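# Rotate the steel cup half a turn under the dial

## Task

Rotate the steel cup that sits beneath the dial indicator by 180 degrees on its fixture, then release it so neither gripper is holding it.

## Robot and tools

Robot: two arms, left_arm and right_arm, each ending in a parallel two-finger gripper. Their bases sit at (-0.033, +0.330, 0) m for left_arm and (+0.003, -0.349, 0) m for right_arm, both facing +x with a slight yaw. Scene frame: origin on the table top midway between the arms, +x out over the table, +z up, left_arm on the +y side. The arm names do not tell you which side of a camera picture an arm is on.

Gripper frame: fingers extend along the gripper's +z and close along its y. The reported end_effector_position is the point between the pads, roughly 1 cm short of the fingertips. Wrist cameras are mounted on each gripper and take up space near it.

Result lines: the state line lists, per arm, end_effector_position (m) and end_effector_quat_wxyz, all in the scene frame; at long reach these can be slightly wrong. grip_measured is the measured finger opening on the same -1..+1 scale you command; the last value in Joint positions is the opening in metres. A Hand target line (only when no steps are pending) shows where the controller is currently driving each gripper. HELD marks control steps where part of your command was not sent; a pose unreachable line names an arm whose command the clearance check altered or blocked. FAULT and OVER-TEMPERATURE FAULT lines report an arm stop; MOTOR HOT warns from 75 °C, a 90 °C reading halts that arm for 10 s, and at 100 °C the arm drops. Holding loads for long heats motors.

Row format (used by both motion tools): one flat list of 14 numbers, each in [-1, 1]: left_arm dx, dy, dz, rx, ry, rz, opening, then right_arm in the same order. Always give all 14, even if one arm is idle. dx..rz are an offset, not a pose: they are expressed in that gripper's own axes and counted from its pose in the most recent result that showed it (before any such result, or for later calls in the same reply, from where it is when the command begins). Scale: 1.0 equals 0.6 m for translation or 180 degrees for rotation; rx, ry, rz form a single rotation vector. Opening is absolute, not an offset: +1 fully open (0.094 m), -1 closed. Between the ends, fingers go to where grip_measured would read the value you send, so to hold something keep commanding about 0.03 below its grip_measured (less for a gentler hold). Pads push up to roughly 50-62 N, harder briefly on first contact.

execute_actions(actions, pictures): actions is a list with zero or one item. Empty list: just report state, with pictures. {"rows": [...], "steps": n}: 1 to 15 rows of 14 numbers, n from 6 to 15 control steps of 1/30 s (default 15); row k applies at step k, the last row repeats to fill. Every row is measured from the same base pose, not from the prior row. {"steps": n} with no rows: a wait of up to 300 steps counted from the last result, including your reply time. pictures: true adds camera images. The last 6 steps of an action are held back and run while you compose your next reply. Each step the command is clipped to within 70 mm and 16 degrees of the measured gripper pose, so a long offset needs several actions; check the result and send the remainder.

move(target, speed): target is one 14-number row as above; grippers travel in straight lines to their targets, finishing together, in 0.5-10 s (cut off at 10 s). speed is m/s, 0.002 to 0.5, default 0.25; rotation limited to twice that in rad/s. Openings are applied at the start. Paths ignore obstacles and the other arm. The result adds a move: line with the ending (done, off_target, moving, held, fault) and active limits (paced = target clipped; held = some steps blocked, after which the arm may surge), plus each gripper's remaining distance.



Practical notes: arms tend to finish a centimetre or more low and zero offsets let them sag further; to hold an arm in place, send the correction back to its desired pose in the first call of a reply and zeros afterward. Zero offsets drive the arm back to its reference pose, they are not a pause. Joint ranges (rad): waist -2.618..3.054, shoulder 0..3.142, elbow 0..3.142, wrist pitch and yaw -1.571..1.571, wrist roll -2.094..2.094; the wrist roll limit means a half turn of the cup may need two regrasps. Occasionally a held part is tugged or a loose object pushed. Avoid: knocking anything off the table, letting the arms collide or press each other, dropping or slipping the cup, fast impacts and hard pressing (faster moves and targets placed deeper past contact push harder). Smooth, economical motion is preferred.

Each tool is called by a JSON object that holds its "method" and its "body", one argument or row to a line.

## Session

{"method": "execute_actions", "body": {
  "actions": []
}}

Scene clock: 0.00 s of 4800.00 s.
left_arm: end_effector_position=(+0.2336, -0.2886, +0.1625) grip_measured=+1.000 end_effector_quat_wxyz=(+0.319, +0.411, +0.702, -0.487) | right_arm: end_effector_position=(+0.4675, -0.5356, +0.3020) grip_measured=+1.000 end_effector_quat_wxyz=(+0.509, +0.180, +0.723, -0.431)
Joint positions: left_arm=[-1.072  2.363  1.887  0.11   0.442 -0.298  0.094] | right_arm=[-0.056  1.672  1.24   0.27   0.819 -0.341  0.094]
Joint velocities: left_arm=[-0.017 -0.002  0.007  0.066 -0.022 -0.022  0.   ] | right_arm=[-0.002  0.012  0.022  0.066 -0.081 -0.007  0.   ]
Motor temperatures (°C, as the motors report them): left_arm=[21 23 22 23 22 22] | right_arm=[23 26 22 25 21 20]
Hand target (left_arm): +0.234, -0.289, +0.179; +0.329, +0.412, +0.692, -0.493
Hand target (right_arm): +0.465, -0.536, +0.320; +0.528, +0.192, +0.708, -0.427
camera_calibration (this result's frames):
cam_left_wrist: T_world_to_cam=[[-0.950257, -0.169412, 0.261365, 0.128833], [-0.307666, 0.641256, -0.702945, 0.416397], [-0.0485145, -0.748392, -0.66148, 0.0255757], [0, 0, 0, 1]] pos_world=[0.251776, -0.22605, 0.27595]
cam_right_wrist: T_world_to_cam=[[-0.550133, -0.518065, 0.654952, -0.209546], [-0.801901, 0.108861, -0.587456, 0.652766], [0.233042, -0.848385, -0.475325, -0.300487], [0, 0, 0, 1]] pos_world=[0.478201, -0.434548, 0.377884]

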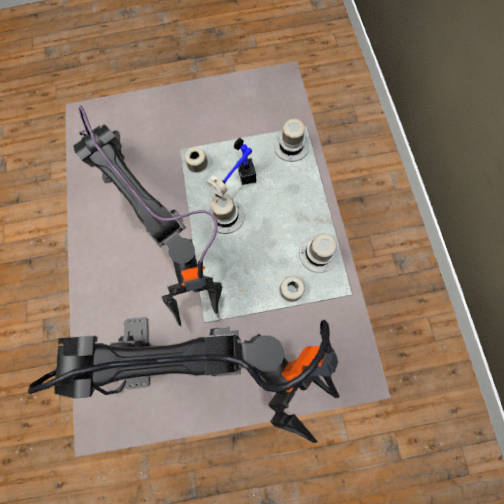

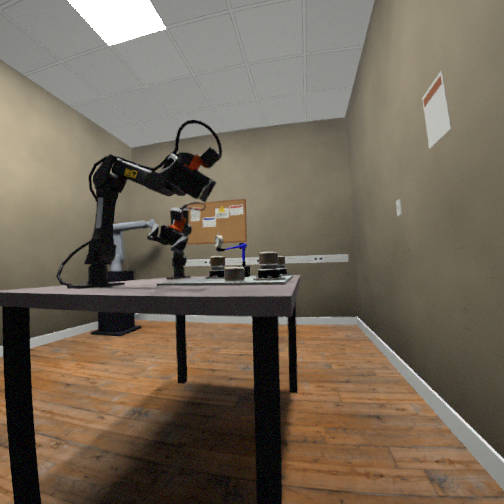

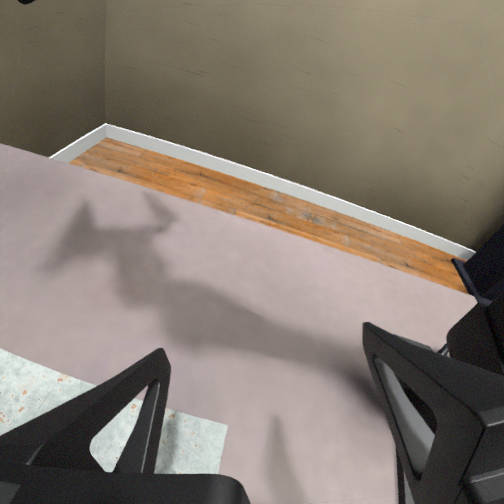

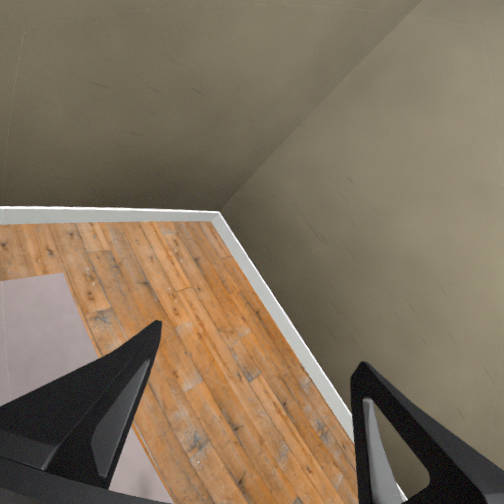

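{"method": "zoom_image", "body": {
  "camera": "cam_high",
  "region": [160, 120, 280, 240]
}}

{"method": "zoom_image", "body": {
  "camera": "cam_high",
  "region": [150, 100, 370, 340]
}}

{"method": "zoom_image", "body": {
  "camera": "cam_low",
  "region": [170, 210, 300, 295]
}}

Region (160, 120, 280, 240) of cam_high's 504x504 image, scaled by 4.200, with more detail than that image has.

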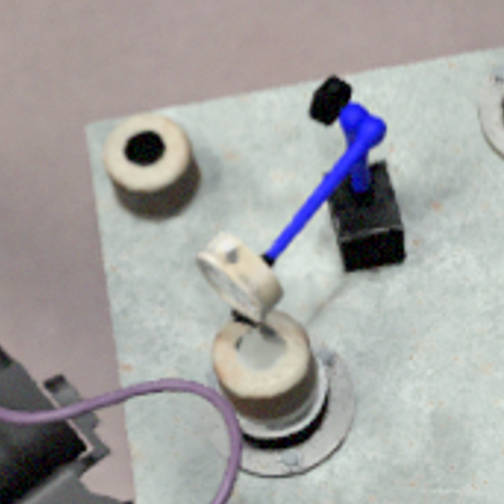

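Region (150, 100, 370, 340) of cam_high's 504x504 image, scaled by 2.100, with more detail than that image has; it fills the left 462 columns of this view, and the rest is white.

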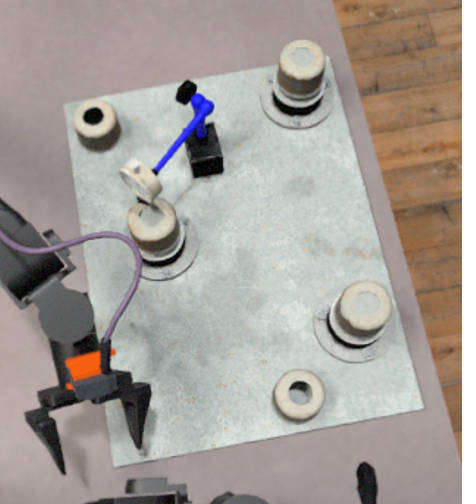

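Region (170, 210, 300, 295) of cam_low's 504x504 image, scaled by 3.877, with more detail than that image has; it fills the top 330 rows of this view, and the rest is white.

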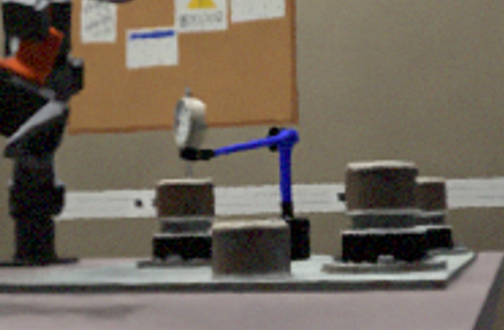

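{"method": "move", "body": {
  "target": [0.1753, 0.0860, -0.8710, -0.3385, -0.1745, 0.0677, -1.0, 0.2873, 0.4035, -0.9091, -0.3419, -0.1122, 0.1105, 1.0],
  "speed": 0.42
}}

Scene clock: 10.93 s of 4800.00 s.
left_arm: end_effector_position=(+0.2136, +0.2423, +0.2043) grip_measured=-0.994 end_effector_quat_wxyz=(+0.684, +0.122, +0.709, -0.121) | right_arm: end_effector_position=(+0.2380, +0.0053, +0.0941) grip_measured=+1.000 end_effector_quat_wxyz=(+0.696, -0.076, +0.712, +0.054)
Joint positions: left_arm=[-0.368  0.232  0.127  0.07  -0.003 -0.005  0.   ] | right_arm=[1.449 2.157 0.713 1.378 1.198 0.034 0.094]
Joint velocities: left_arm=[-0.012 -0.002  0.007 -0.037 -0.022  0.007 -0.   ] | right_arm=[ 0.002 -0.002 -0.012 -0.022 -0.007 -0.051  0.   ]
Motor temperatures (°C, as the motors report them): left_arm=[21 27 23 25 22 22] | right_arm=[23 27 24 28 21 20]
Hand target (left_arm): +0.211, +0.243, +0.216; +0.694, +0.123, +0.699, -0.122
Hand target (right_arm): +0.240, +0.009, +0.102; +0.702, -0.058, +0.707, +0.064
Off the commanded pose (left_arm): 0.018 m, 2 deg.
Off the commanded pose (right_arm): 0.014 m, 2 deg.
Kept back: nothing.
After step 90, 5.40 s passed at rest.
move: off_target (left_arm, right_arm)
camera_calibration (this result's frames):
cam_left_wrist: T_world_to_cam=[[-0.309227, -0.936649, -0.16452, 0.324803], [-0.354063, 0.273954, -0.894197, 0.237145], [0.88262, -0.21826, -0.416347, 0.0721739], [0, 0, 0, 1]] pos_world=[0.1207, 0.255012, 0.295541]
cam_right_wrist: T_world_to_cam=[[0.207859, -0.935163, 0.286819, -0.0628784], [-0.451482, -0.351844, -0.819982, 0.228611], [0.867732, 0.0409474, -0.495343, -0.0408631], [0, 0, 0, 1]] pos_world=[0.151742, 0.0233072, 0.185251]

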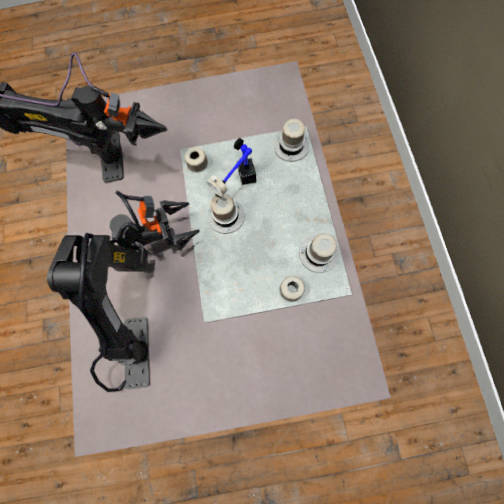

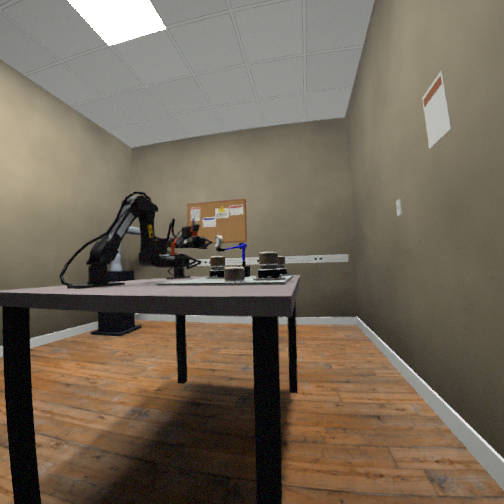

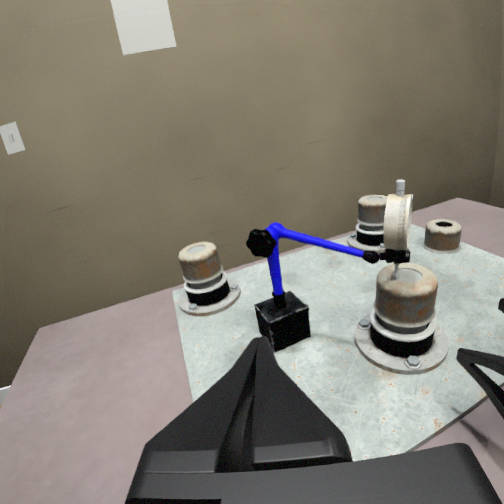

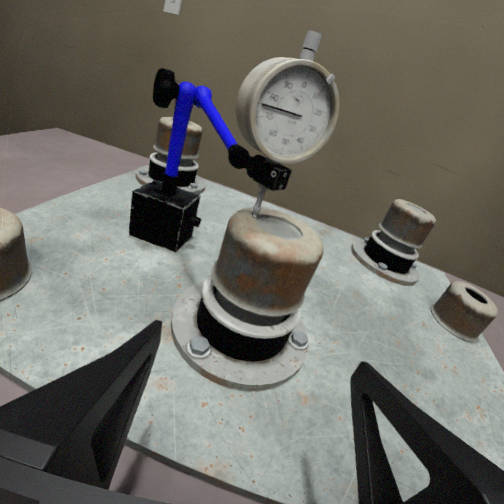

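{"method": "zoom_image", "body": {
  "camera": "cam_right_wrist",
  "region": [160, 170, 360, 400]
}}

{"method": "zoom_image", "body": {
  "camera": "cam_high",
  "region": [130, 150, 260, 280]
}}

{"method": "zoom_image", "body": {
  "camera": "cam_low",
  "region": [140, 215, 260, 295]
}}

Region (160, 170, 360, 400) of cam_right_wrist's 504x504 image, scaled by 2.191, with more detail than that image has; it fills the left 438 columns of this view, and the rest is white.

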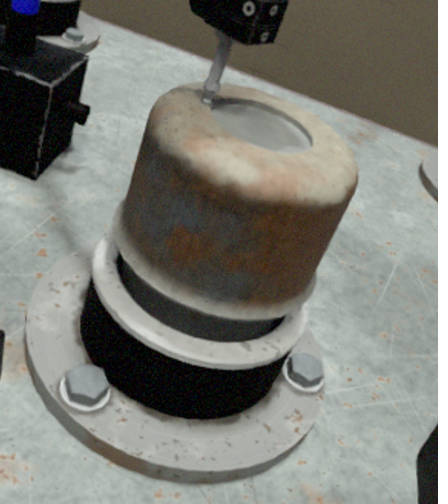

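Region (130, 150, 260, 280) of cam_high's 504x504 image, scaled by 3.877, with more detail than that image has.

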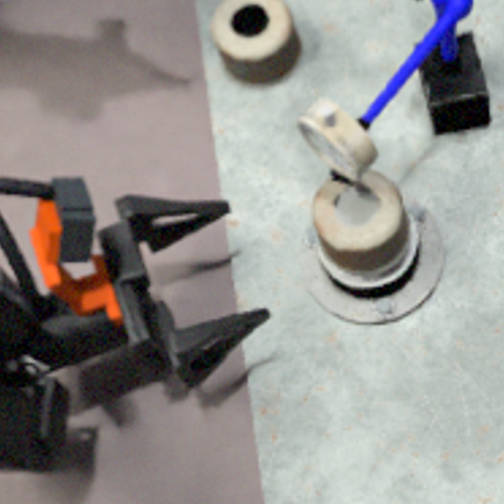

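Region (140, 215, 260, 295) of cam_low's 504x504 image, scaled by 4.200, with more detail than that image has.

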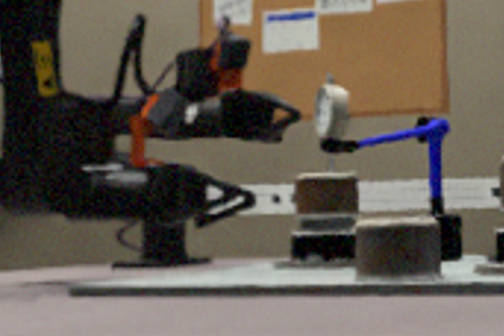

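{"method": "move", "body": {
  "target": [0, 0, 0, 0, 0, 0, -1.0, -0.0176, -0.0099, 0.1844, 0.0864, -0.0113, 0.017, 1.0],
  "speed": 0.18
}}

{"method": "execute_actions", "body": {
  "actions": [
    {"rows": [[0,0,0,0,0,0,-1, -0.012,0,0.011,0.006,-0.004,0.007,0.88],[0,0,0,0,0,0,-1, -0.012,0,0.011,0.006,-0.004,0.007,0.76],[0,0,0,0,0,0,-1, -0.012,0,0.011,0.006,-0.004,0.007,0.66],[0,0,0,0,0,0,-1, -0.012,0,0.011,0.006,-0.004,0.007,0.59],[0,0,0,0,0,0,-1, -0.012,0,0.011,0.006,-0.004,0.007,0.54],[0,0,0,0,0,0,-1, -0.012,0,0.011,0.006,-0.004,0.007,0.50],[0,0,0,0,0,0,-1, -0.012,0,0.011,0.006,-0.004,0.007,0.47],[0,0,0,0,0,0,-1, -0.012,0,0.011,0.006,-0.004,0.007,0.45],[0,0,0,0,0,0,-1, -0.012,0,0.011,0.006,-0.004,0.007,0.43],[0,0,0,0,0,0,-1, -0.012,0,0.011,0.006,-0.004,0.007,0.42]], "steps": 11}
  ]
}}

{"method": "execute_actions", "body": {
  "actions": []
}}

Scene clock: 17.53 s of 4800.00 s.
left_arm: end_effector_position=(+0.2135, +0.2420, +0.2041) grip_measured=-0.994 end_effector_quat_wxyz=(+0.683, +0.122, +0.710, -0.121) | right_arm: end_effector_position=(+0.3438, +0.0198, +0.0958) grip_measured=+1.000 end_effector_quat_wxyz=(+0.709, +0.031, +0.704, -0.020)
Joint positions: left_arm=[-0.368  0.232  0.127  0.069 -0.002 -0.005  0.   ] | right_arm=[ 1.23   2.358  1.122  1.256  1.236 -0.003  0.094]
Joint velocities: left_arm=[-0.012  0.007  0.002 -0.022  0.022 -0.022 -0.   ] | right_arm=[-0.012 -0.002 -0.017  0.007 -0.051  0.007  0.   ]
Motor temperatures (°C, as the motors report them): left_arm=[21 26 24 26 22 22] | right_arm=[23 28 24 29 21 20]
Hand target (left_arm): +0.214, +0.242, +0.204; +0.684, +0.121, +0.709, -0.121
Hand target (right_arm): +0.347, +0.021, +0.102; +0.711, +0.039, +0.702, -0.022
Off the commanded pose (left_arm): 0.000 m, 0 deg.
Off the commanded pose (right_arm): 0.008 m, 1 deg.
Kept back: nothing.
After step 90, 2.33 s passed at rest.
move: done
camera_calibration (this result's frames):
cam_left_wrist: T_world_to_cam=[[-0.310776, -0.936142, -0.164486, 0.324705], [-0.354303, 0.27468, -0.893879, 0.236821], [0.881979, -0.219519, -0.417042, 0.07271], [0, 0, 0, 1]] pos_world=[0.120688, 0.254881, 0.295422]
cam_right_wrist: T_world_to_cam=[[-0.0451384, -0.968376, 0.24538, 0.0197471], [-0.497745, -0.191168, -0.845993, 0.298085], [0.866148, -0.160324, -0.473376, -0.129989], [0, 0, 0, 1]] pos_world=[0.261852, 0.0552666, 0.185799]

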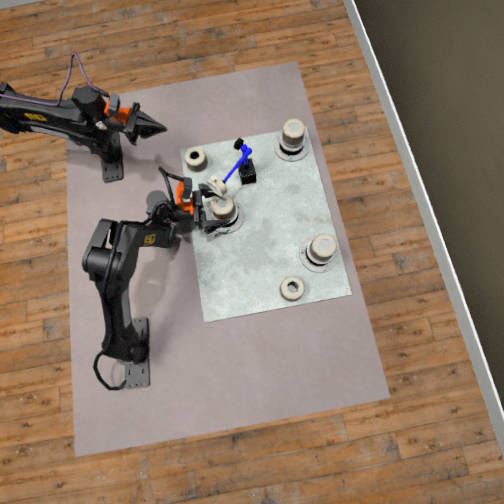

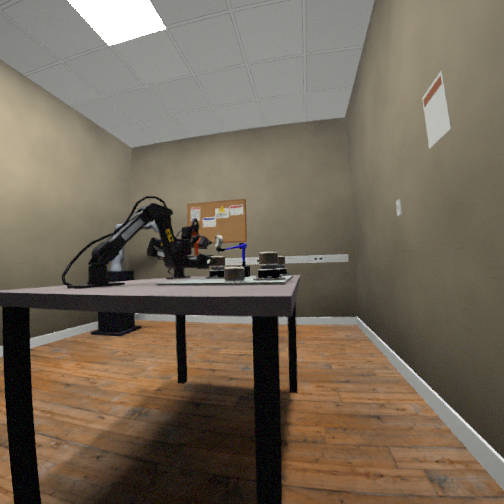

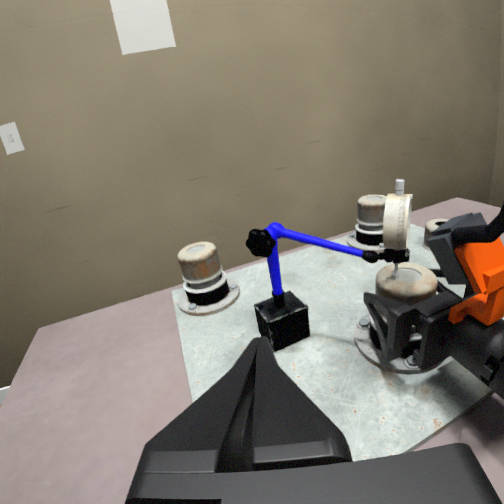

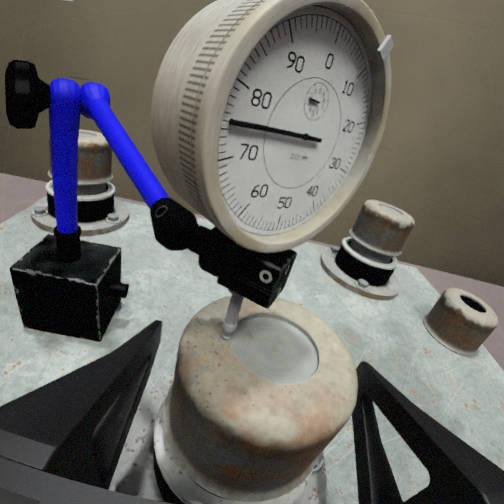

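Scene clock: 17.70 s of 4800.00 s.
left_arm: end_effector_position=(+0.2135, +0.2420, +0.2041) grip_measured=-0.994 end_effector_quat_wxyz=(+0.683, +0.122, +0.710, -0.121) | right_arm: end_effector_position=(+0.3438, +0.0198, +0.0958) grip_measured=+0.568 end_effector_quat_wxyz=(+0.709, +0.030, +0.704, -0.020)
Joint positions: left_arm=[-0.368  0.232  0.127  0.069 -0.002 -0.005  0.   ] | right_arm=[ 1.23   2.358  1.122  1.256  1.236 -0.005  0.074]
Joint velocities: left_arm=[-0.017  0.007 -0.002  0.022  0.022 -0.022  0.001] | right_arm=[-0.007 -0.002 -0.012  0.022 -0.037 -0.037 -0.055]
Motor temperatures (°C, as the motors report them): left_arm=[21 26 24 26 22 22] | right_arm=[23 28 24 29 21 20]
Steps of this call (steps 1 to 5: the first 5 steps of this action). Readings (end_effector_position):
1: left_arm (+0.2135, +0.2420, +0.2041) | right_arm (+0.3438, +0.0198, +0.0958)
2: left_arm (+0.2135, +0.2420, +0.2041) | right_arm (+0.3438, +0.0198, +0.0958)
4: left_arm (+0.2135, +0.2420, +0.2041) | right_arm (+0.3438, +0.0198, +0.0958)
5: the state above

Scene clock: 17.90 s of 4800.00 s.
left_arm: end_effector_position=(+0.2135, +0.2420, +0.2041) grip_measured=-0.994 end_effector_quat_wxyz=(+0.683, +0.122, +0.710, -0.121) | right_arm: end_effector_position=(+0.3438, +0.0203, +0.0958) grip_measured=+0.471 end_effector_quat_wxyz=(+0.709, +0.029, +0.704, -0.020)
Joint positions: left_arm=[-0.368  0.232  0.127  0.069 -0.002 -0.005  0.   ] | right_arm=[ 1.23   2.358  1.122  1.256  1.233 -0.006  0.069]
Joint velocities: left_arm=[-0.007 -0.007  0.012 -0.095 -0.022 -0.081 -0.002] | right_arm=[-0.007 -0.017 -0.007 -0.007  0.022 -0.066  0.   ]
Motor temperatures (°C, as the motors report them): left_arm=[21 25 24 26 22 22] | right_arm=[23 28 24 29 21 20]
Hand target (left_arm): +0.214, +0.242, +0.204; +0.683, +0.122, +0.710, -0.121
Hand target (right_arm): +0.350, +0.019, +0.103; +0.713, +0.045, +0.699, -0.019
Off the commanded pose (left_arm): 0.000 m, 0 deg.
Off the commanded pose (right_arm): 0.010 m, 2 deg.
Kept back: nothing.
Steps of this call (steps 1 to 6: the last 6 steps of your previous action). Readings (end_effector_position):
1: left_arm (+0.2135, +0.2420, +0.2041) | right_arm (+0.3438, +0.0200, +0.0958)
2: left_arm (+0.2135, +0.2420, +0.2041) | right_arm (+0.3438, +0.0202, +0.0958)
4: left_arm (+0.2135, +0.2420, +0.2041) | right_arm (+0.3438, +0.0203, +0.0958)
6: the state above
camera_calibration (this result's frames):
cam_left_wrist: T_world_to_cam=[[-0.310776, -0.936142, -0.164486, 0.324705], [-0.354303, 0.27468, -0.893879, 0.236821], [0.881979, -0.219519, -0.417042, 0.07271], [0, 0, 0, 1]] pos_world=[0.120688, 0.254881, 0.295422]
cam_right_wrist: T_world_to_cam=[[-0.0421735, -0.967939, 0.247619, 0.0190288], [-0.497248, -0.19463, -0.845496, 0.298069], [0.866583, -0.158785, -0.473098, -0.130138], [0, 0, 0, 1]] pos_world=[0.261792, 0.0557678, 0.185736]

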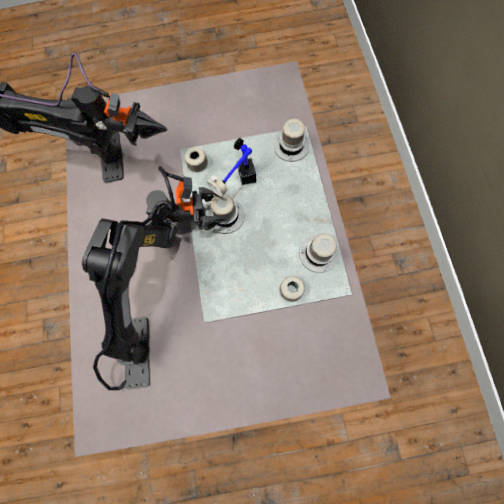

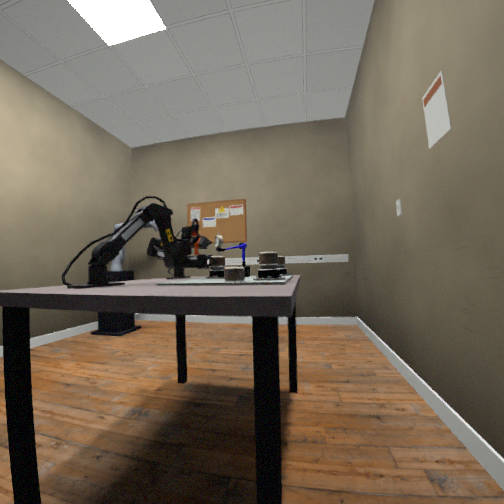

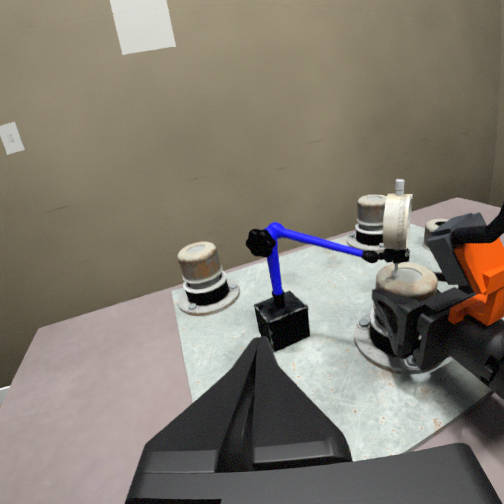

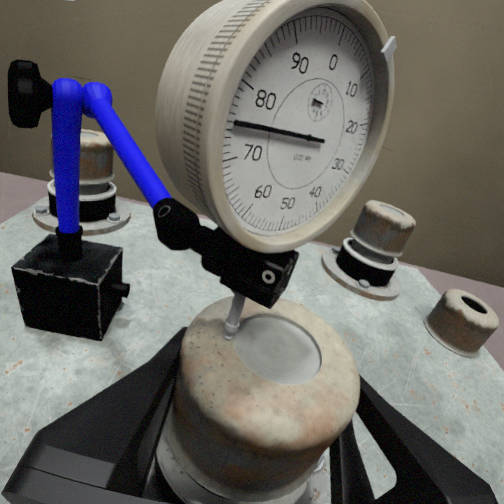

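{"method": "execute_actions", "body": {
  "actions": []
}}

Scene clock: 18.97 s of 4800.00 s.
left_arm: end_effector_position=(+0.2135, +0.2420, +0.2041) grip_measured=-0.994 end_effector_quat_wxyz=(+0.683, +0.122, +0.710, -0.121) | right_arm: end_effector_position=(+0.3438, +0.0203, +0.0958) grip_measured=+0.471 end_effector_quat_wxyz=(+0.709, +0.029, +0.704, -0.020)
Joint positions: left_arm=[-0.368  0.232  0.127  0.069 -0.002 -0.005  0.   ] | right_arm=[ 1.23   2.358  1.122  1.256  1.233 -0.006  0.069]
Joint velocities: left_arm=[ 0.012 -0.012 -0.007 -0.022 -0.066 -0.022  0.   ] | right_arm=[ 0.002  0.002 -0.002  0.081 -0.007 -0.007  0.001]
Motor temperatures (°C, as the motors report them): left_arm=[21 25 24 26 22 22] | right_arm=[23 28 24 29 21 20]
Hand target (left_arm): +0.214, +0.242, +0.204; +0.683, +0.122, +0.710, -0.121
Hand target (right_arm): +0.350, +0.019, +0.103; +0.713, +0.045, +0.699, -0.019
Off the commanded pose (left_arm): 0.000 m, 0 deg.
Off the commanded pose (right_arm): 0.010 m, 2 deg.
Kept back: nothing.
Steps of this call (steps 1 to 32: nothing new was sent). Readings (end_effector_position):
1: left_arm (+0.2135, +0.2420, +0.2041) | right_arm (+0.3438, +0.0203, +0.0958)
2: left_arm (+0.2135, +0.2420, +0.2041) | right_arm (+0.3438, +0.0203, +0.0958)
4: left_arm (+0.2135, +0.2420, +0.2041) | right_arm (+0.3438, +0.0203, +0.0958)
8: left_arm (+0.2135, +0.2420, +0.2041) | right_arm (+0.3438, +0.0203, +0.0958)
32: the state above
camera_calibration (this result's frames):
cam_left_wrist: T_world_to_cam=[[-0.310776, -0.936142, -0.164486, 0.324705], [-0.354303, 0.27468, -0.893879, 0.236821], [0.881979, -0.219519, -0.417042, 0.07271], [0, 0, 0, 1]] pos_world=[0.120688, 0.254881, 0.295422]
cam_right_wrist: T_world_to_cam=[[-0.0421735, -0.967939, 0.247619, 0.0190288], [-0.497248, -0.19463, -0.845496, 0.298069], [0.866583, -0.158785, -0.473098, -0.130138], [0, 0, 0, 1]] pos_world=[0.261792, 0.0557678, 0.185736]

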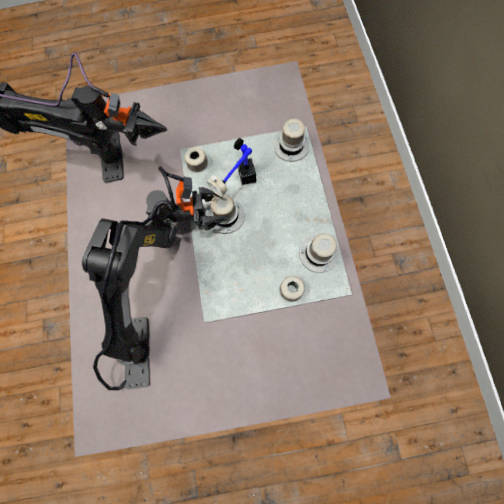

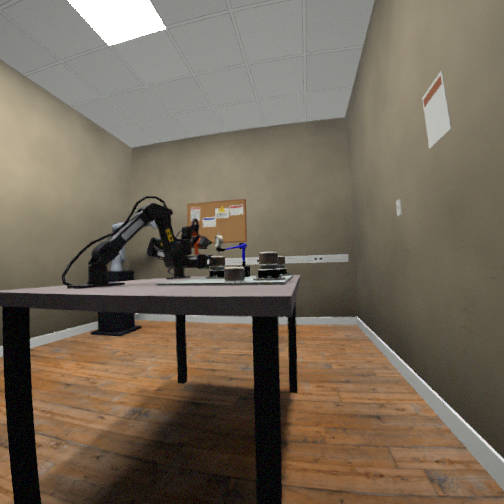

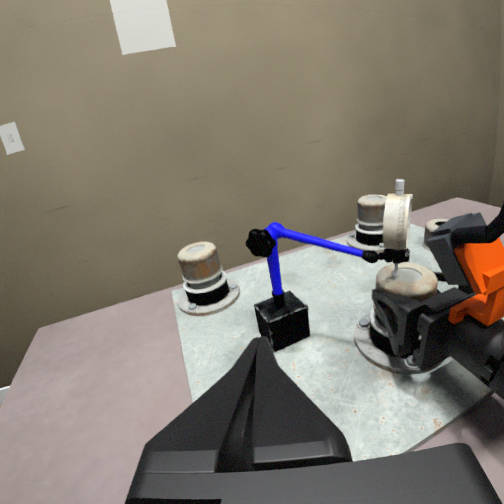

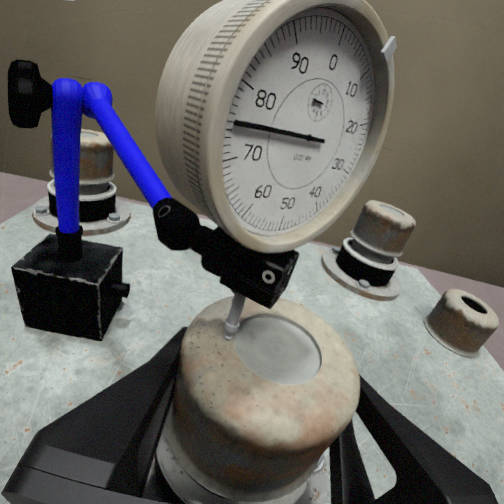

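{"method": "move", "body": {
  "target": [0, 0, 0, 0, 0, 0, -1, -0.008, 0.010, -0.012, -0.575, 0.002, 0.007, 0.43],
  "speed": 0.4
}}

Scene clock: 24.13 s of 4800.00 s.
left_arm: end_effector_position=(+0.2135, +0.2420, +0.2041) grip_measured=-0.994 end_effector_quat_wxyz=(+0.683, +0.122, +0.710, -0.121) | right_arm: end_effector_position=(+0.3387, +0.0304, +0.0962) grip_measured=+0.470 end_effector_quat_wxyz=(-0.470, +0.532, -0.456, -0.537)
Joint positions: left_arm=[-0.368  0.232  0.127  0.069 -0.002 -0.005  0.   ] | right_arm=[ 0.575  2.371  1.123  1.301 -1.206  0.039  0.069]
Joint velocities: left_arm=[-0.002 -0.012 -0.022  0.022 -0.022 -0.125 -0.001] | right_arm=[-0.002 -0.012 -0.012  0.022 -0.066 -0.037 -0.001]
Motor temperatures (°C, as the motors report them): left_arm=[21 25 24 27 22 22] | right_arm=[23 28 24 29 21 20]
Hand target (left_arm): +0.214, +0.242, +0.204; +0.683, +0.122, +0.710, -0.121
Hand target (right_arm): +0.341, +0.029, +0.101; -0.460, +0.533, -0.453, -0.546
Off the commanded pose (left_arm): 0.000 m, 0 deg.
Off the commanded pose (right_arm): 0.006 m, 2 deg.
Kept back: nothing.
move: done
camera_calibration (this result's frames):
cam_left_wrist: T_world_to_cam=[[-0.310776, -0.936142, -0.164486, 0.324705], [-0.354303, 0.27468, -0.893879, 0.236821], [0.881979, -0.219519, -0.417042, 0.07271], [0, 0, 0, 1]] pos_world=[0.120688, 0.254881, 0.295422]
cam_right_wrist: T_world_to_cam=[[0.949349, 0.158865, 0.271108, -0.343915], [0.313753, -0.432006, -0.845535, 0.0304034], [-0.0172057, 0.887769, -0.459968, 0.142366], [0, 0, 0, 1]] pos_world=[0.319405, -0.0586173, 0.184429]

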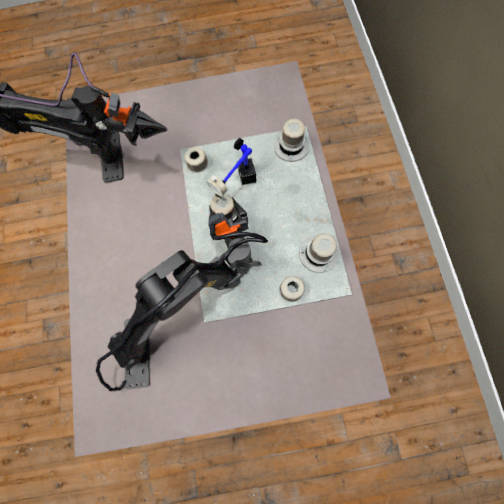

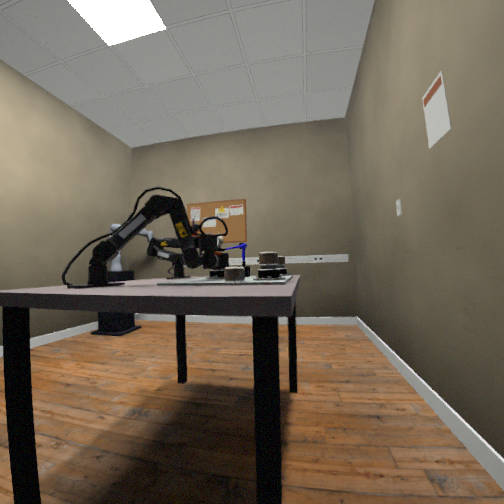

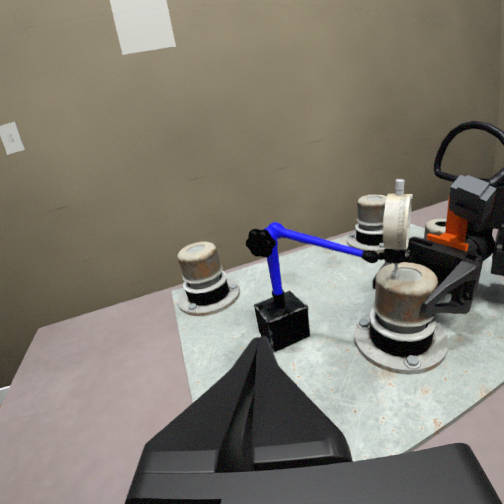

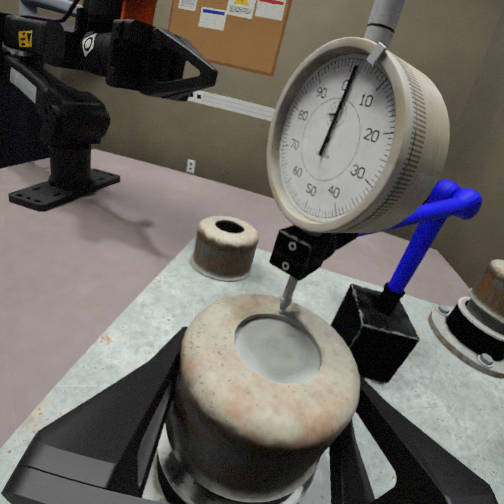

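{"method": "move", "body": {
  "target": [0, 0, 0, 0, 0, 0, -1, -0.013, -0.013, -0.004, 0.448, 0.005, -0.008, 1.0],
  "speed": 0.4
}}

Scene clock: 27.97 s of 4800.00 s.
left_arm: end_effector_position=(+0.2135, +0.2420, +0.2041) grip_measured=-0.994 end_effector_quat_wxyz=(+0.683, +0.122, +0.710, -0.121) | right_arm: end_effector_position=(+0.3435, +0.0220, +0.0973) grip_measured=+1.000 end_effector_quat_wxyz=(+0.699, -0.115, +0.698, +0.105)
Joint positions: left_arm=[-0.368  0.232  0.127  0.069 -0.002 -0.005  0.   ] | right_arm=[ 1.138  2.237  0.858  1.379  0.76  -0.015  0.094]
Joint velocities: left_arm=[ 0.002  0.002 -0.017 -0.037  0.066 -0.022 -0.   ] | right_arm=[ 0.007 -0.012 -0.007 -0.081  0.007 -0.066  0.   ]
Motor temperatures (°C, as the motors report them): left_arm=[21 24 24 27 22 22] | right_arm=[23 29 24 29 21 20]
Hand target (left_arm): +0.214, +0.242, +0.204; +0.683, +0.122, +0.710, -0.121
Hand target (right_arm): +0.344, +0.027, +0.104; +0.705, -0.110, +0.693, +0.106
Off the commanded pose (left_arm): 0.000 m, 0 deg.
Off the commanded pose (right_arm): 0.010 m, 1 deg.
Kept back: nothing.
move: done
camera_calibration (this result's frames):
cam_left_wrist: T_world_to_cam=[[-0.310776, -0.936142, -0.164486, 0.324705], [-0.354303, 0.27468, -0.893879, 0.236821], [0.881979, -0.219519, -0.417042, 0.07271], [0, 0, 0, 1]] pos_world=[0.120688, 0.254881, 0.295422]
cam_right_wrist: T_world_to_cam=[[0.319789, -0.906944, 0.274203, -0.107954], [-0.387106, -0.389206, -0.835863, 0.265061], [0.864803, 0.161154, -0.475547, -0.135005], [0, 0, 0, 1]] pos_world=[0.253882, 0.0270114, 0.186955]

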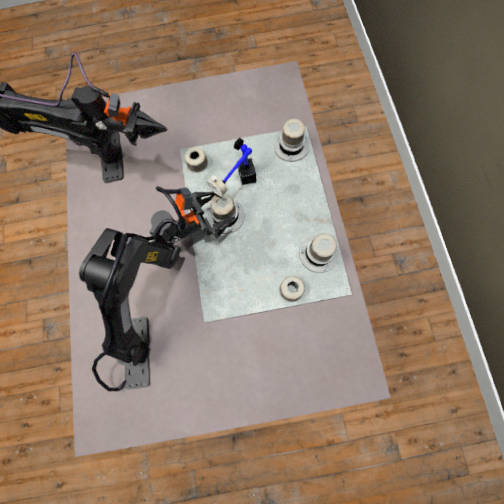

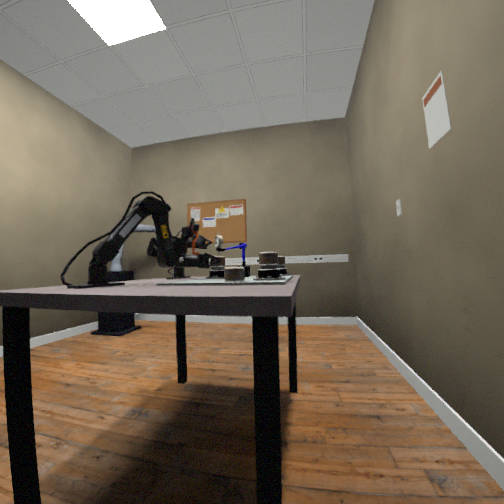

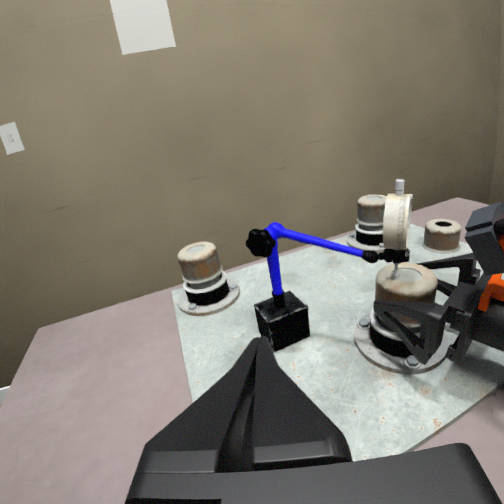

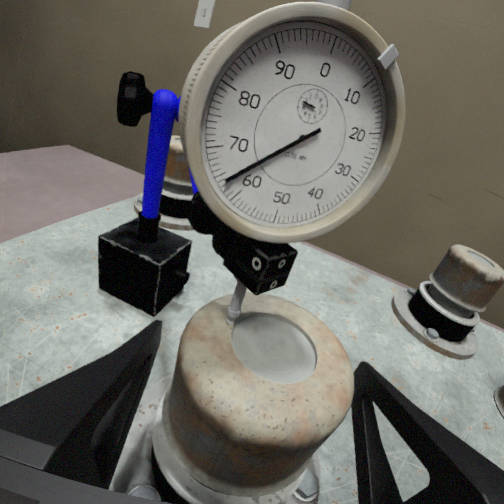

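{"method": "execute_actions", "body": {
  "actions": [
    {"rows": [[0,0,0,0,0,0,-1,-0.011,0.010,0.003,0,-0.005,0,0.88],[0,0,0,0,0,0,-1,-0.011,0.010,0.003,0,-0.005,0,0.76],[0,0,0,0,0,0,-1,-0.011,0.010,0.003,0,-0.005,0,0.66],[0,0,0,0,0,0,-1,-0.011,0.010,0.003,0,-0.005,0,0.59],[0,0,0,0,0,0,-1,-0.011,0.010,0.003,0,-0.005,0,0.54],[0,0,0,0,0,0,-1,-0.011,0.010,0.003,0,-0.005,0,0.50],[0,0,0,0,0,0,-1,-0.011,0.010,0.003,0,-0.005,0,0.47],[0,0,0,0,0,0,-1,-0.011,0.010,0.003,0,-0.005,0,0.45],[0,0,0,0,0,0,-1,-0.011,0.010,0.003,0,-0.005,0,0.43],[0,0,0,0,0,0,-1,-0.011,0.010,0.003,0,-0.005,0,0.42]], "steps": 12}
  ]
}}

{"method": "execute_actions", "body": {
  "actions": [
    {"steps": 14}
  ],
  "pictures": true
}}

Scene clock: 29.30 s of 4800.00 s.
left_arm: end_effector_position=(+0.2135, +0.2420, +0.2041) grip_measured=-0.994 end_effector_quat_wxyz=(+0.683, +0.122, +0.710, -0.121) | right_arm: end_effector_position=(+0.3431, +0.0224, +0.0973) grip_measured=+0.523 end_effector_quat_wxyz=(+0.700, -0.117, +0.697, +0.104)
Joint positions: left_arm=[-0.368  0.232  0.127  0.069 -0.002 -0.005  0.   ] | right_arm=[ 1.139  2.237  0.858  1.379  0.759 -0.019  0.072]
Joint velocities: left_arm=[-0.012 -0.032  0.022  0.022  0.007 -0.007 -0.   ] | right_arm=[ 0.042 -0.012  0.002 -0.022 -0.066 -0.022 -0.042]
Motor temperatures (°C, as the motors report them): left_arm=[21 24 24 27 22 22] | right_arm=[23 29 24 29 21 20]
Steps of this call (steps 1 to 34: nothing new was sent; steps 35 to 40: the first 6 steps of this action). Readings (end_effector_position):
35: left_arm (+0.2135, +0.2420, +0.2041) | right_arm (+0.3436, +0.0216, +0.0973)
36: left_arm (+0.2135, +0.2420, +0.2041) | right_arm (+0.3436, +0.0216, +0.0973)
38: left_arm (+0.2135, +0.2420, +0.2041) | right_arm (+0.3436, +0.0216, +0.0973)
40: the state above

Scene clock: 29.77 s of 4800.00 s.
left_arm: end_effector_position=(+0.2135, +0.2420, +0.2041) grip_measured=-0.994 end_effector_quat_wxyz=(+0.683, +0.122, +0.710, -0.121) | right_arm: end_effector_position=(+0.3428, +0.0227, +0.0973) grip_measured=+0.474 end_effector_quat_wxyz=(+0.700, -0.117, +0.697, +0.104)
Joint positions: left_arm=[-0.368  0.232  0.127  0.069 -0.002 -0.005  0.   ] | right_arm=[ 1.14   2.237  0.858  1.379  0.759 -0.019  0.069]
Joint velocities: left_arm=[-0.002 -0.012  0.002 -0.051 -0.037 -0.037 -0.   ] | right_arm=[-0.002 -0.007  0.002 -0.081 -0.022 -0.051  0.   ]
Motor temperatures (°C, as the motors report them): left_arm=[21 24 24 27 22 22] | right_arm=[23 29 24 29 21 20]
Hand target (left_arm): +0.214, +0.242, +0.204; +0.683, +0.122, +0.710, -0.121
Hand target (right_arm): +0.343, +0.028, +0.104; +0.705, -0.114, +0.692, +0.106
Off the commanded pose (left_arm): 0.000 m, 0 deg.
Off the commanded pose (right_arm): 0.009 m, 1 deg.
Kept back: nothing.
Steps of this call (steps 1 to 6: the last 6 steps of your previous action; steps 7 to 14: nothing new was sent). Readings (end_effector_position):
1: left_arm (+0.2135, +0.2420, +0.2041) | right_arm (+0.3428, +0.0227, +0.0973)
2: left_arm (+0.2135, +0.2420, +0.2041) | right_arm (+0.3428, +0.0227, +0.0973)
4: left_arm (+0.2135, +0.2420, +0.2041) | right_arm (+0.3428, +0.0227, +0.0973)
8: left_arm (+0.2135, +0.2420, +0.2041) | right_arm (+0.3428, +0.0227, +0.0973)
14: the state above
camera_calibration (this result's frames):
cam_left_wrist: T_world_to_cam=[[-0.310776, -0.936142, -0.164486, 0.324705], [-0.354303, 0.27468, -0.893879, 0.236821], [0.881979, -0.219519, -0.417042, 0.07271], [0, 0, 0, 1]] pos_world=[0.120688, 0.254881, 0.295422]
cam_right_wrist: T_world_to_cam=[[0.321866, -0.904791, 0.278846, -0.108298], [-0.385035, -0.394154, -0.834501, 0.264302], [0.864957, 0.161232, -0.475241, -0.134696], [0, 0, 0, 1]] pos_world=[0.253129, 0.0279054, 0.186745]

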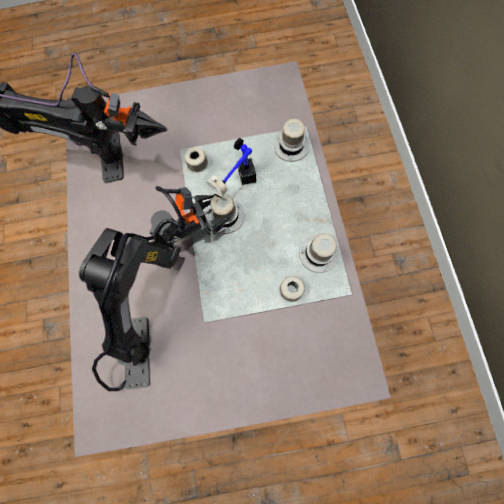

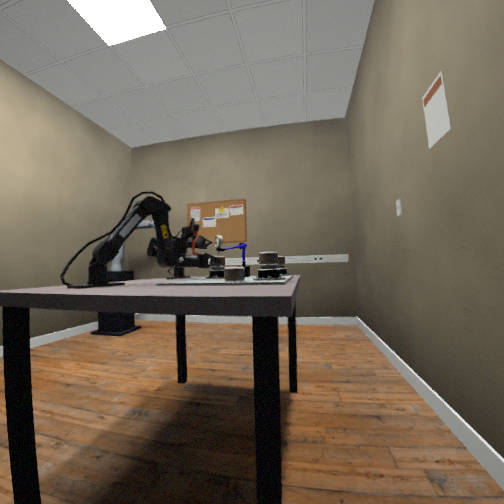

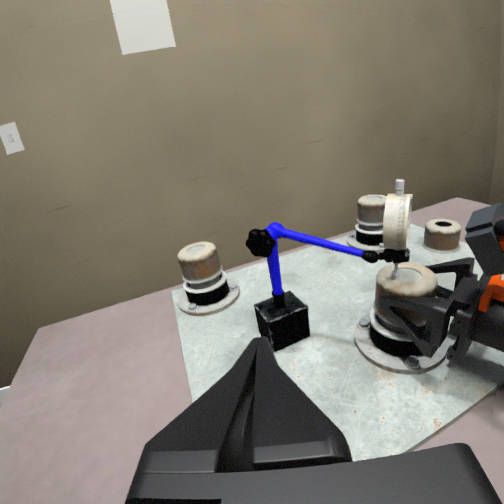

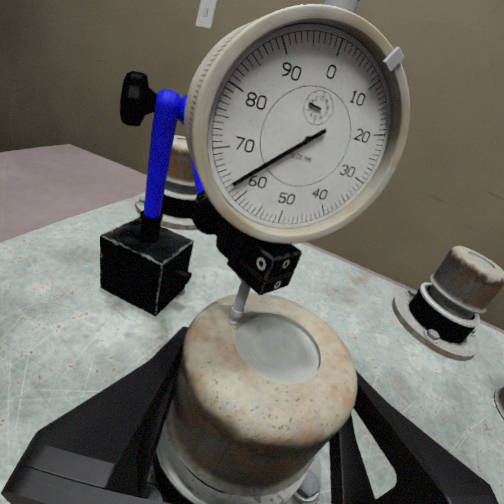

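{"method": "move", "body": {
  "target": [0, 0, 0, 0, 0, 0, -1, -0.010, 0.015, 0.0, -0.4395, -0.010, 0.002, 0.43],
  "speed": 0.4
}}

Scene clock: 34.00 s of 4800.00 s.
left_arm: end_effector_position=(+0.2135, +0.2420, +0.2041) grip_measured=-0.994 end_effector_quat_wxyz=(+0.683, +0.122, +0.710, -0.121) | right_arm: end_effector_position=(+0.3395, +0.0291, +0.0976) grip_measured=+0.474 end_effector_quat_wxyz=(-0.479, +0.534, -0.462, -0.522)
Joint positions: left_arm=[-0.368  0.232  0.127  0.069 -0.002 -0.005  0.   ] | right_arm=[ 0.575  2.337  1.096  1.248 -1.177 -0.023  0.069]
Joint velocities: left_arm=[-0.012 -0.007  0.002 -0.022 -0.022  0.022  0.   ] | right_arm=[-0.002 -0.007 -0.007  0.022 -0.037  0.037 -0.001]
Motor temperatures (°C, as the motors report them): left_arm=[21 24 24 28 22 22] | right_arm=[23 29 24 30 21 20]
Hand target (left_arm): +0.214, +0.242, +0.204; +0.683, +0.122, +0.710, -0.121
Hand target (right_arm): +0.343, +0.033, +0.103; -0.475, +0.533, -0.461, -0.527
Off the commanded pose (left_arm): 0.000 m, 0 deg.
Off the commanded pose (right_arm): 0.006 m, 1 deg.
Kept back: nothing.
move: done
camera_calibration (this result's frames):
cam_left_wrist: T_world_to_cam=[[-0.310776, -0.936142, -0.164486, 0.324705], [-0.354303, 0.27468, -0.893879, 0.236821], [0.881979, -0.219519, -0.417042, 0.07271], [0, 0, 0, 1]] pos_world=[0.120688, 0.254881, 0.295422]
cam_right_wrist: T_world_to_cam=[[0.947651, 0.135209, 0.289268, -0.345252], [0.318786, -0.452375, -0.832906, 0.0283573], [0.0182406, 0.881519, -0.471797, 0.13351], [0, 0, 0, 1]] pos_world=[0.315703, -0.0581817, 0.186478]

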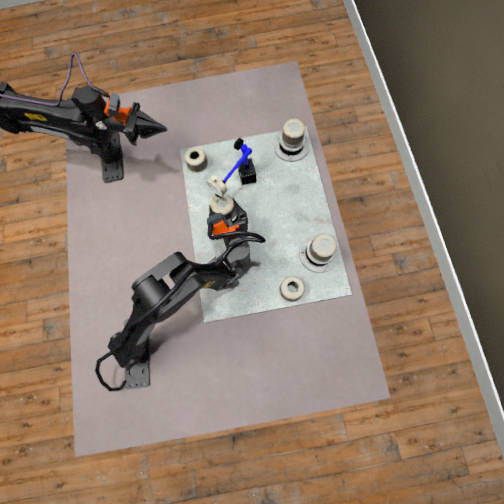

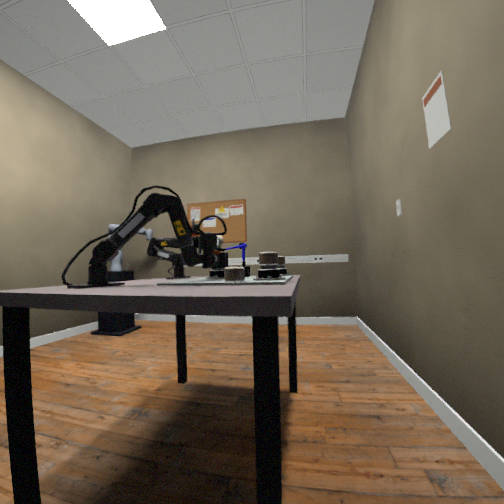

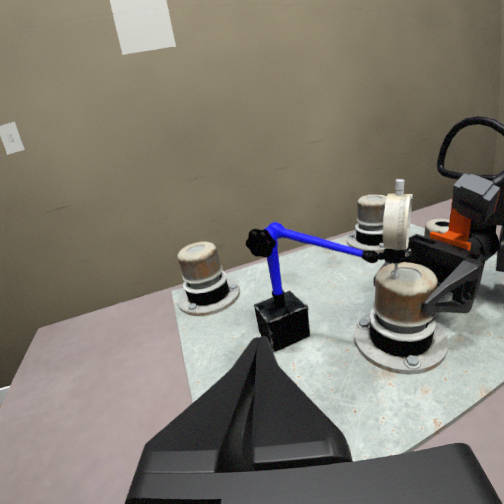

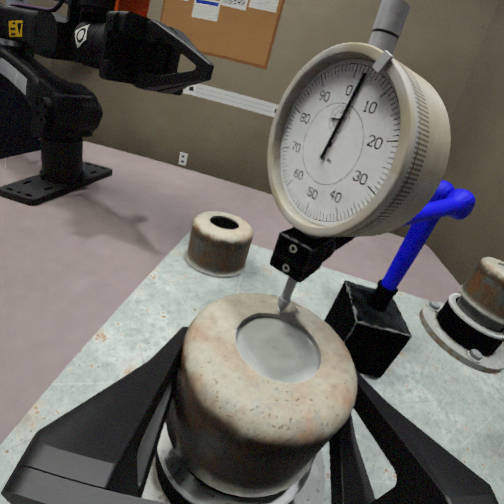

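{"method": "move", "body": {
  "target": [0, 0, 0, 0, 0, 0, -1, -0.010, 0.0, -0.10, 0, 0, 0, 1.0],
  "speed": 0.15
}}

Scene clock: 35.67 s of 4800.00 s.
left_arm: end_effector_position=(+0.2135, +0.2420, +0.2041) grip_measured=-0.994 end_effector_quat_wxyz=(+0.683, +0.122, +0.710, -0.121) | right_arm: end_effector_position=(+0.3502, -0.0290, +0.0901) grip_measured=+1.000 end_effector_quat_wxyz=(-0.467, +0.525, -0.479, -0.526)
Joint positions: left_arm=[-0.368  0.232  0.127  0.069 -0.002 -0.005  0.   ] | right_arm=[ 0.434  2.31   1.015  1.258 -1.308 -0.023  0.094]
Joint velocities: left_arm=[-0.002 -0.007  0.012  0.051  0.051  0.037  0.001] | right_arm=[ 0.002 -0.017  0.012 -0.081  0.066  0.007  0.   ]
Motor temperatures (°C, as the motors report them): left_arm=[21 24 24 28 22 22] | right_arm=[23 29 24 30 21 20]
Hand target (left_arm): +0.214, +0.242, +0.204; +0.683, +0.122, +0.710, -0.121
Hand target (right_arm): +0.347, -0.030, +0.103; -0.478, +0.535, -0.462, -0.521
Off the commanded pose (left_arm): 0.000 m, 0 deg.
Off the commanded pose (right_arm): 0.014 m, 3 deg.
Kept back: nothing.
move: off_target (right_arm)
camera_calibration (this result's frames):
cam_left_wrist: T_world_to_cam=[[-0.310776, -0.936142, -0.164486, 0.324705], [-0.354303, 0.27468, -0.893879, 0.236821], [0.881979, -0.219519, -0.417042, 0.07271], [0, 0, 0, 1]] pos_world=[0.120688, 0.254881, 0.295422]
cam_right_wrist: T_world_to_cam=[[0.95993, 0.130333, 0.248088, -0.346097], [0.280143, -0.469534, -0.837292, 0.00583247], [0.00735913, 0.873242, -0.487231, 0.185934], [0, 0, 0, 1]] pos_world=[0.329226, -0.114519, 0.181339]

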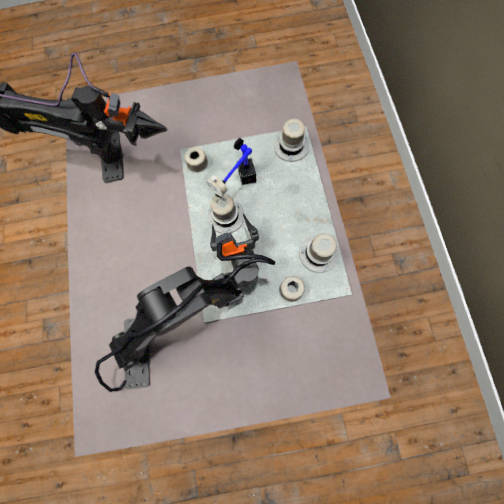

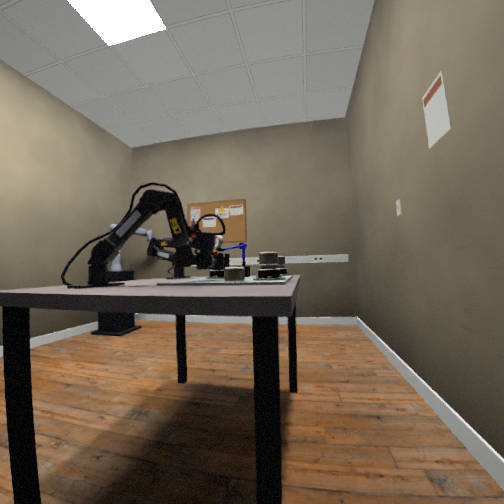

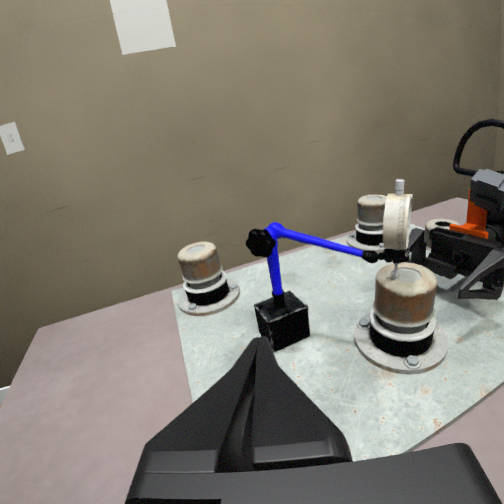

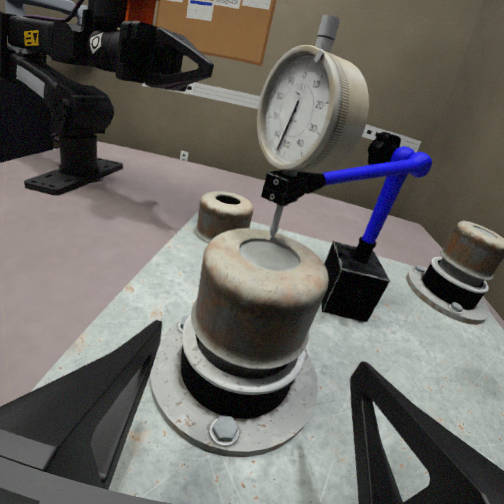

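{"method": "finished_scene", "body": {
  "scene": 2
}}

The scene is finished: the task was done.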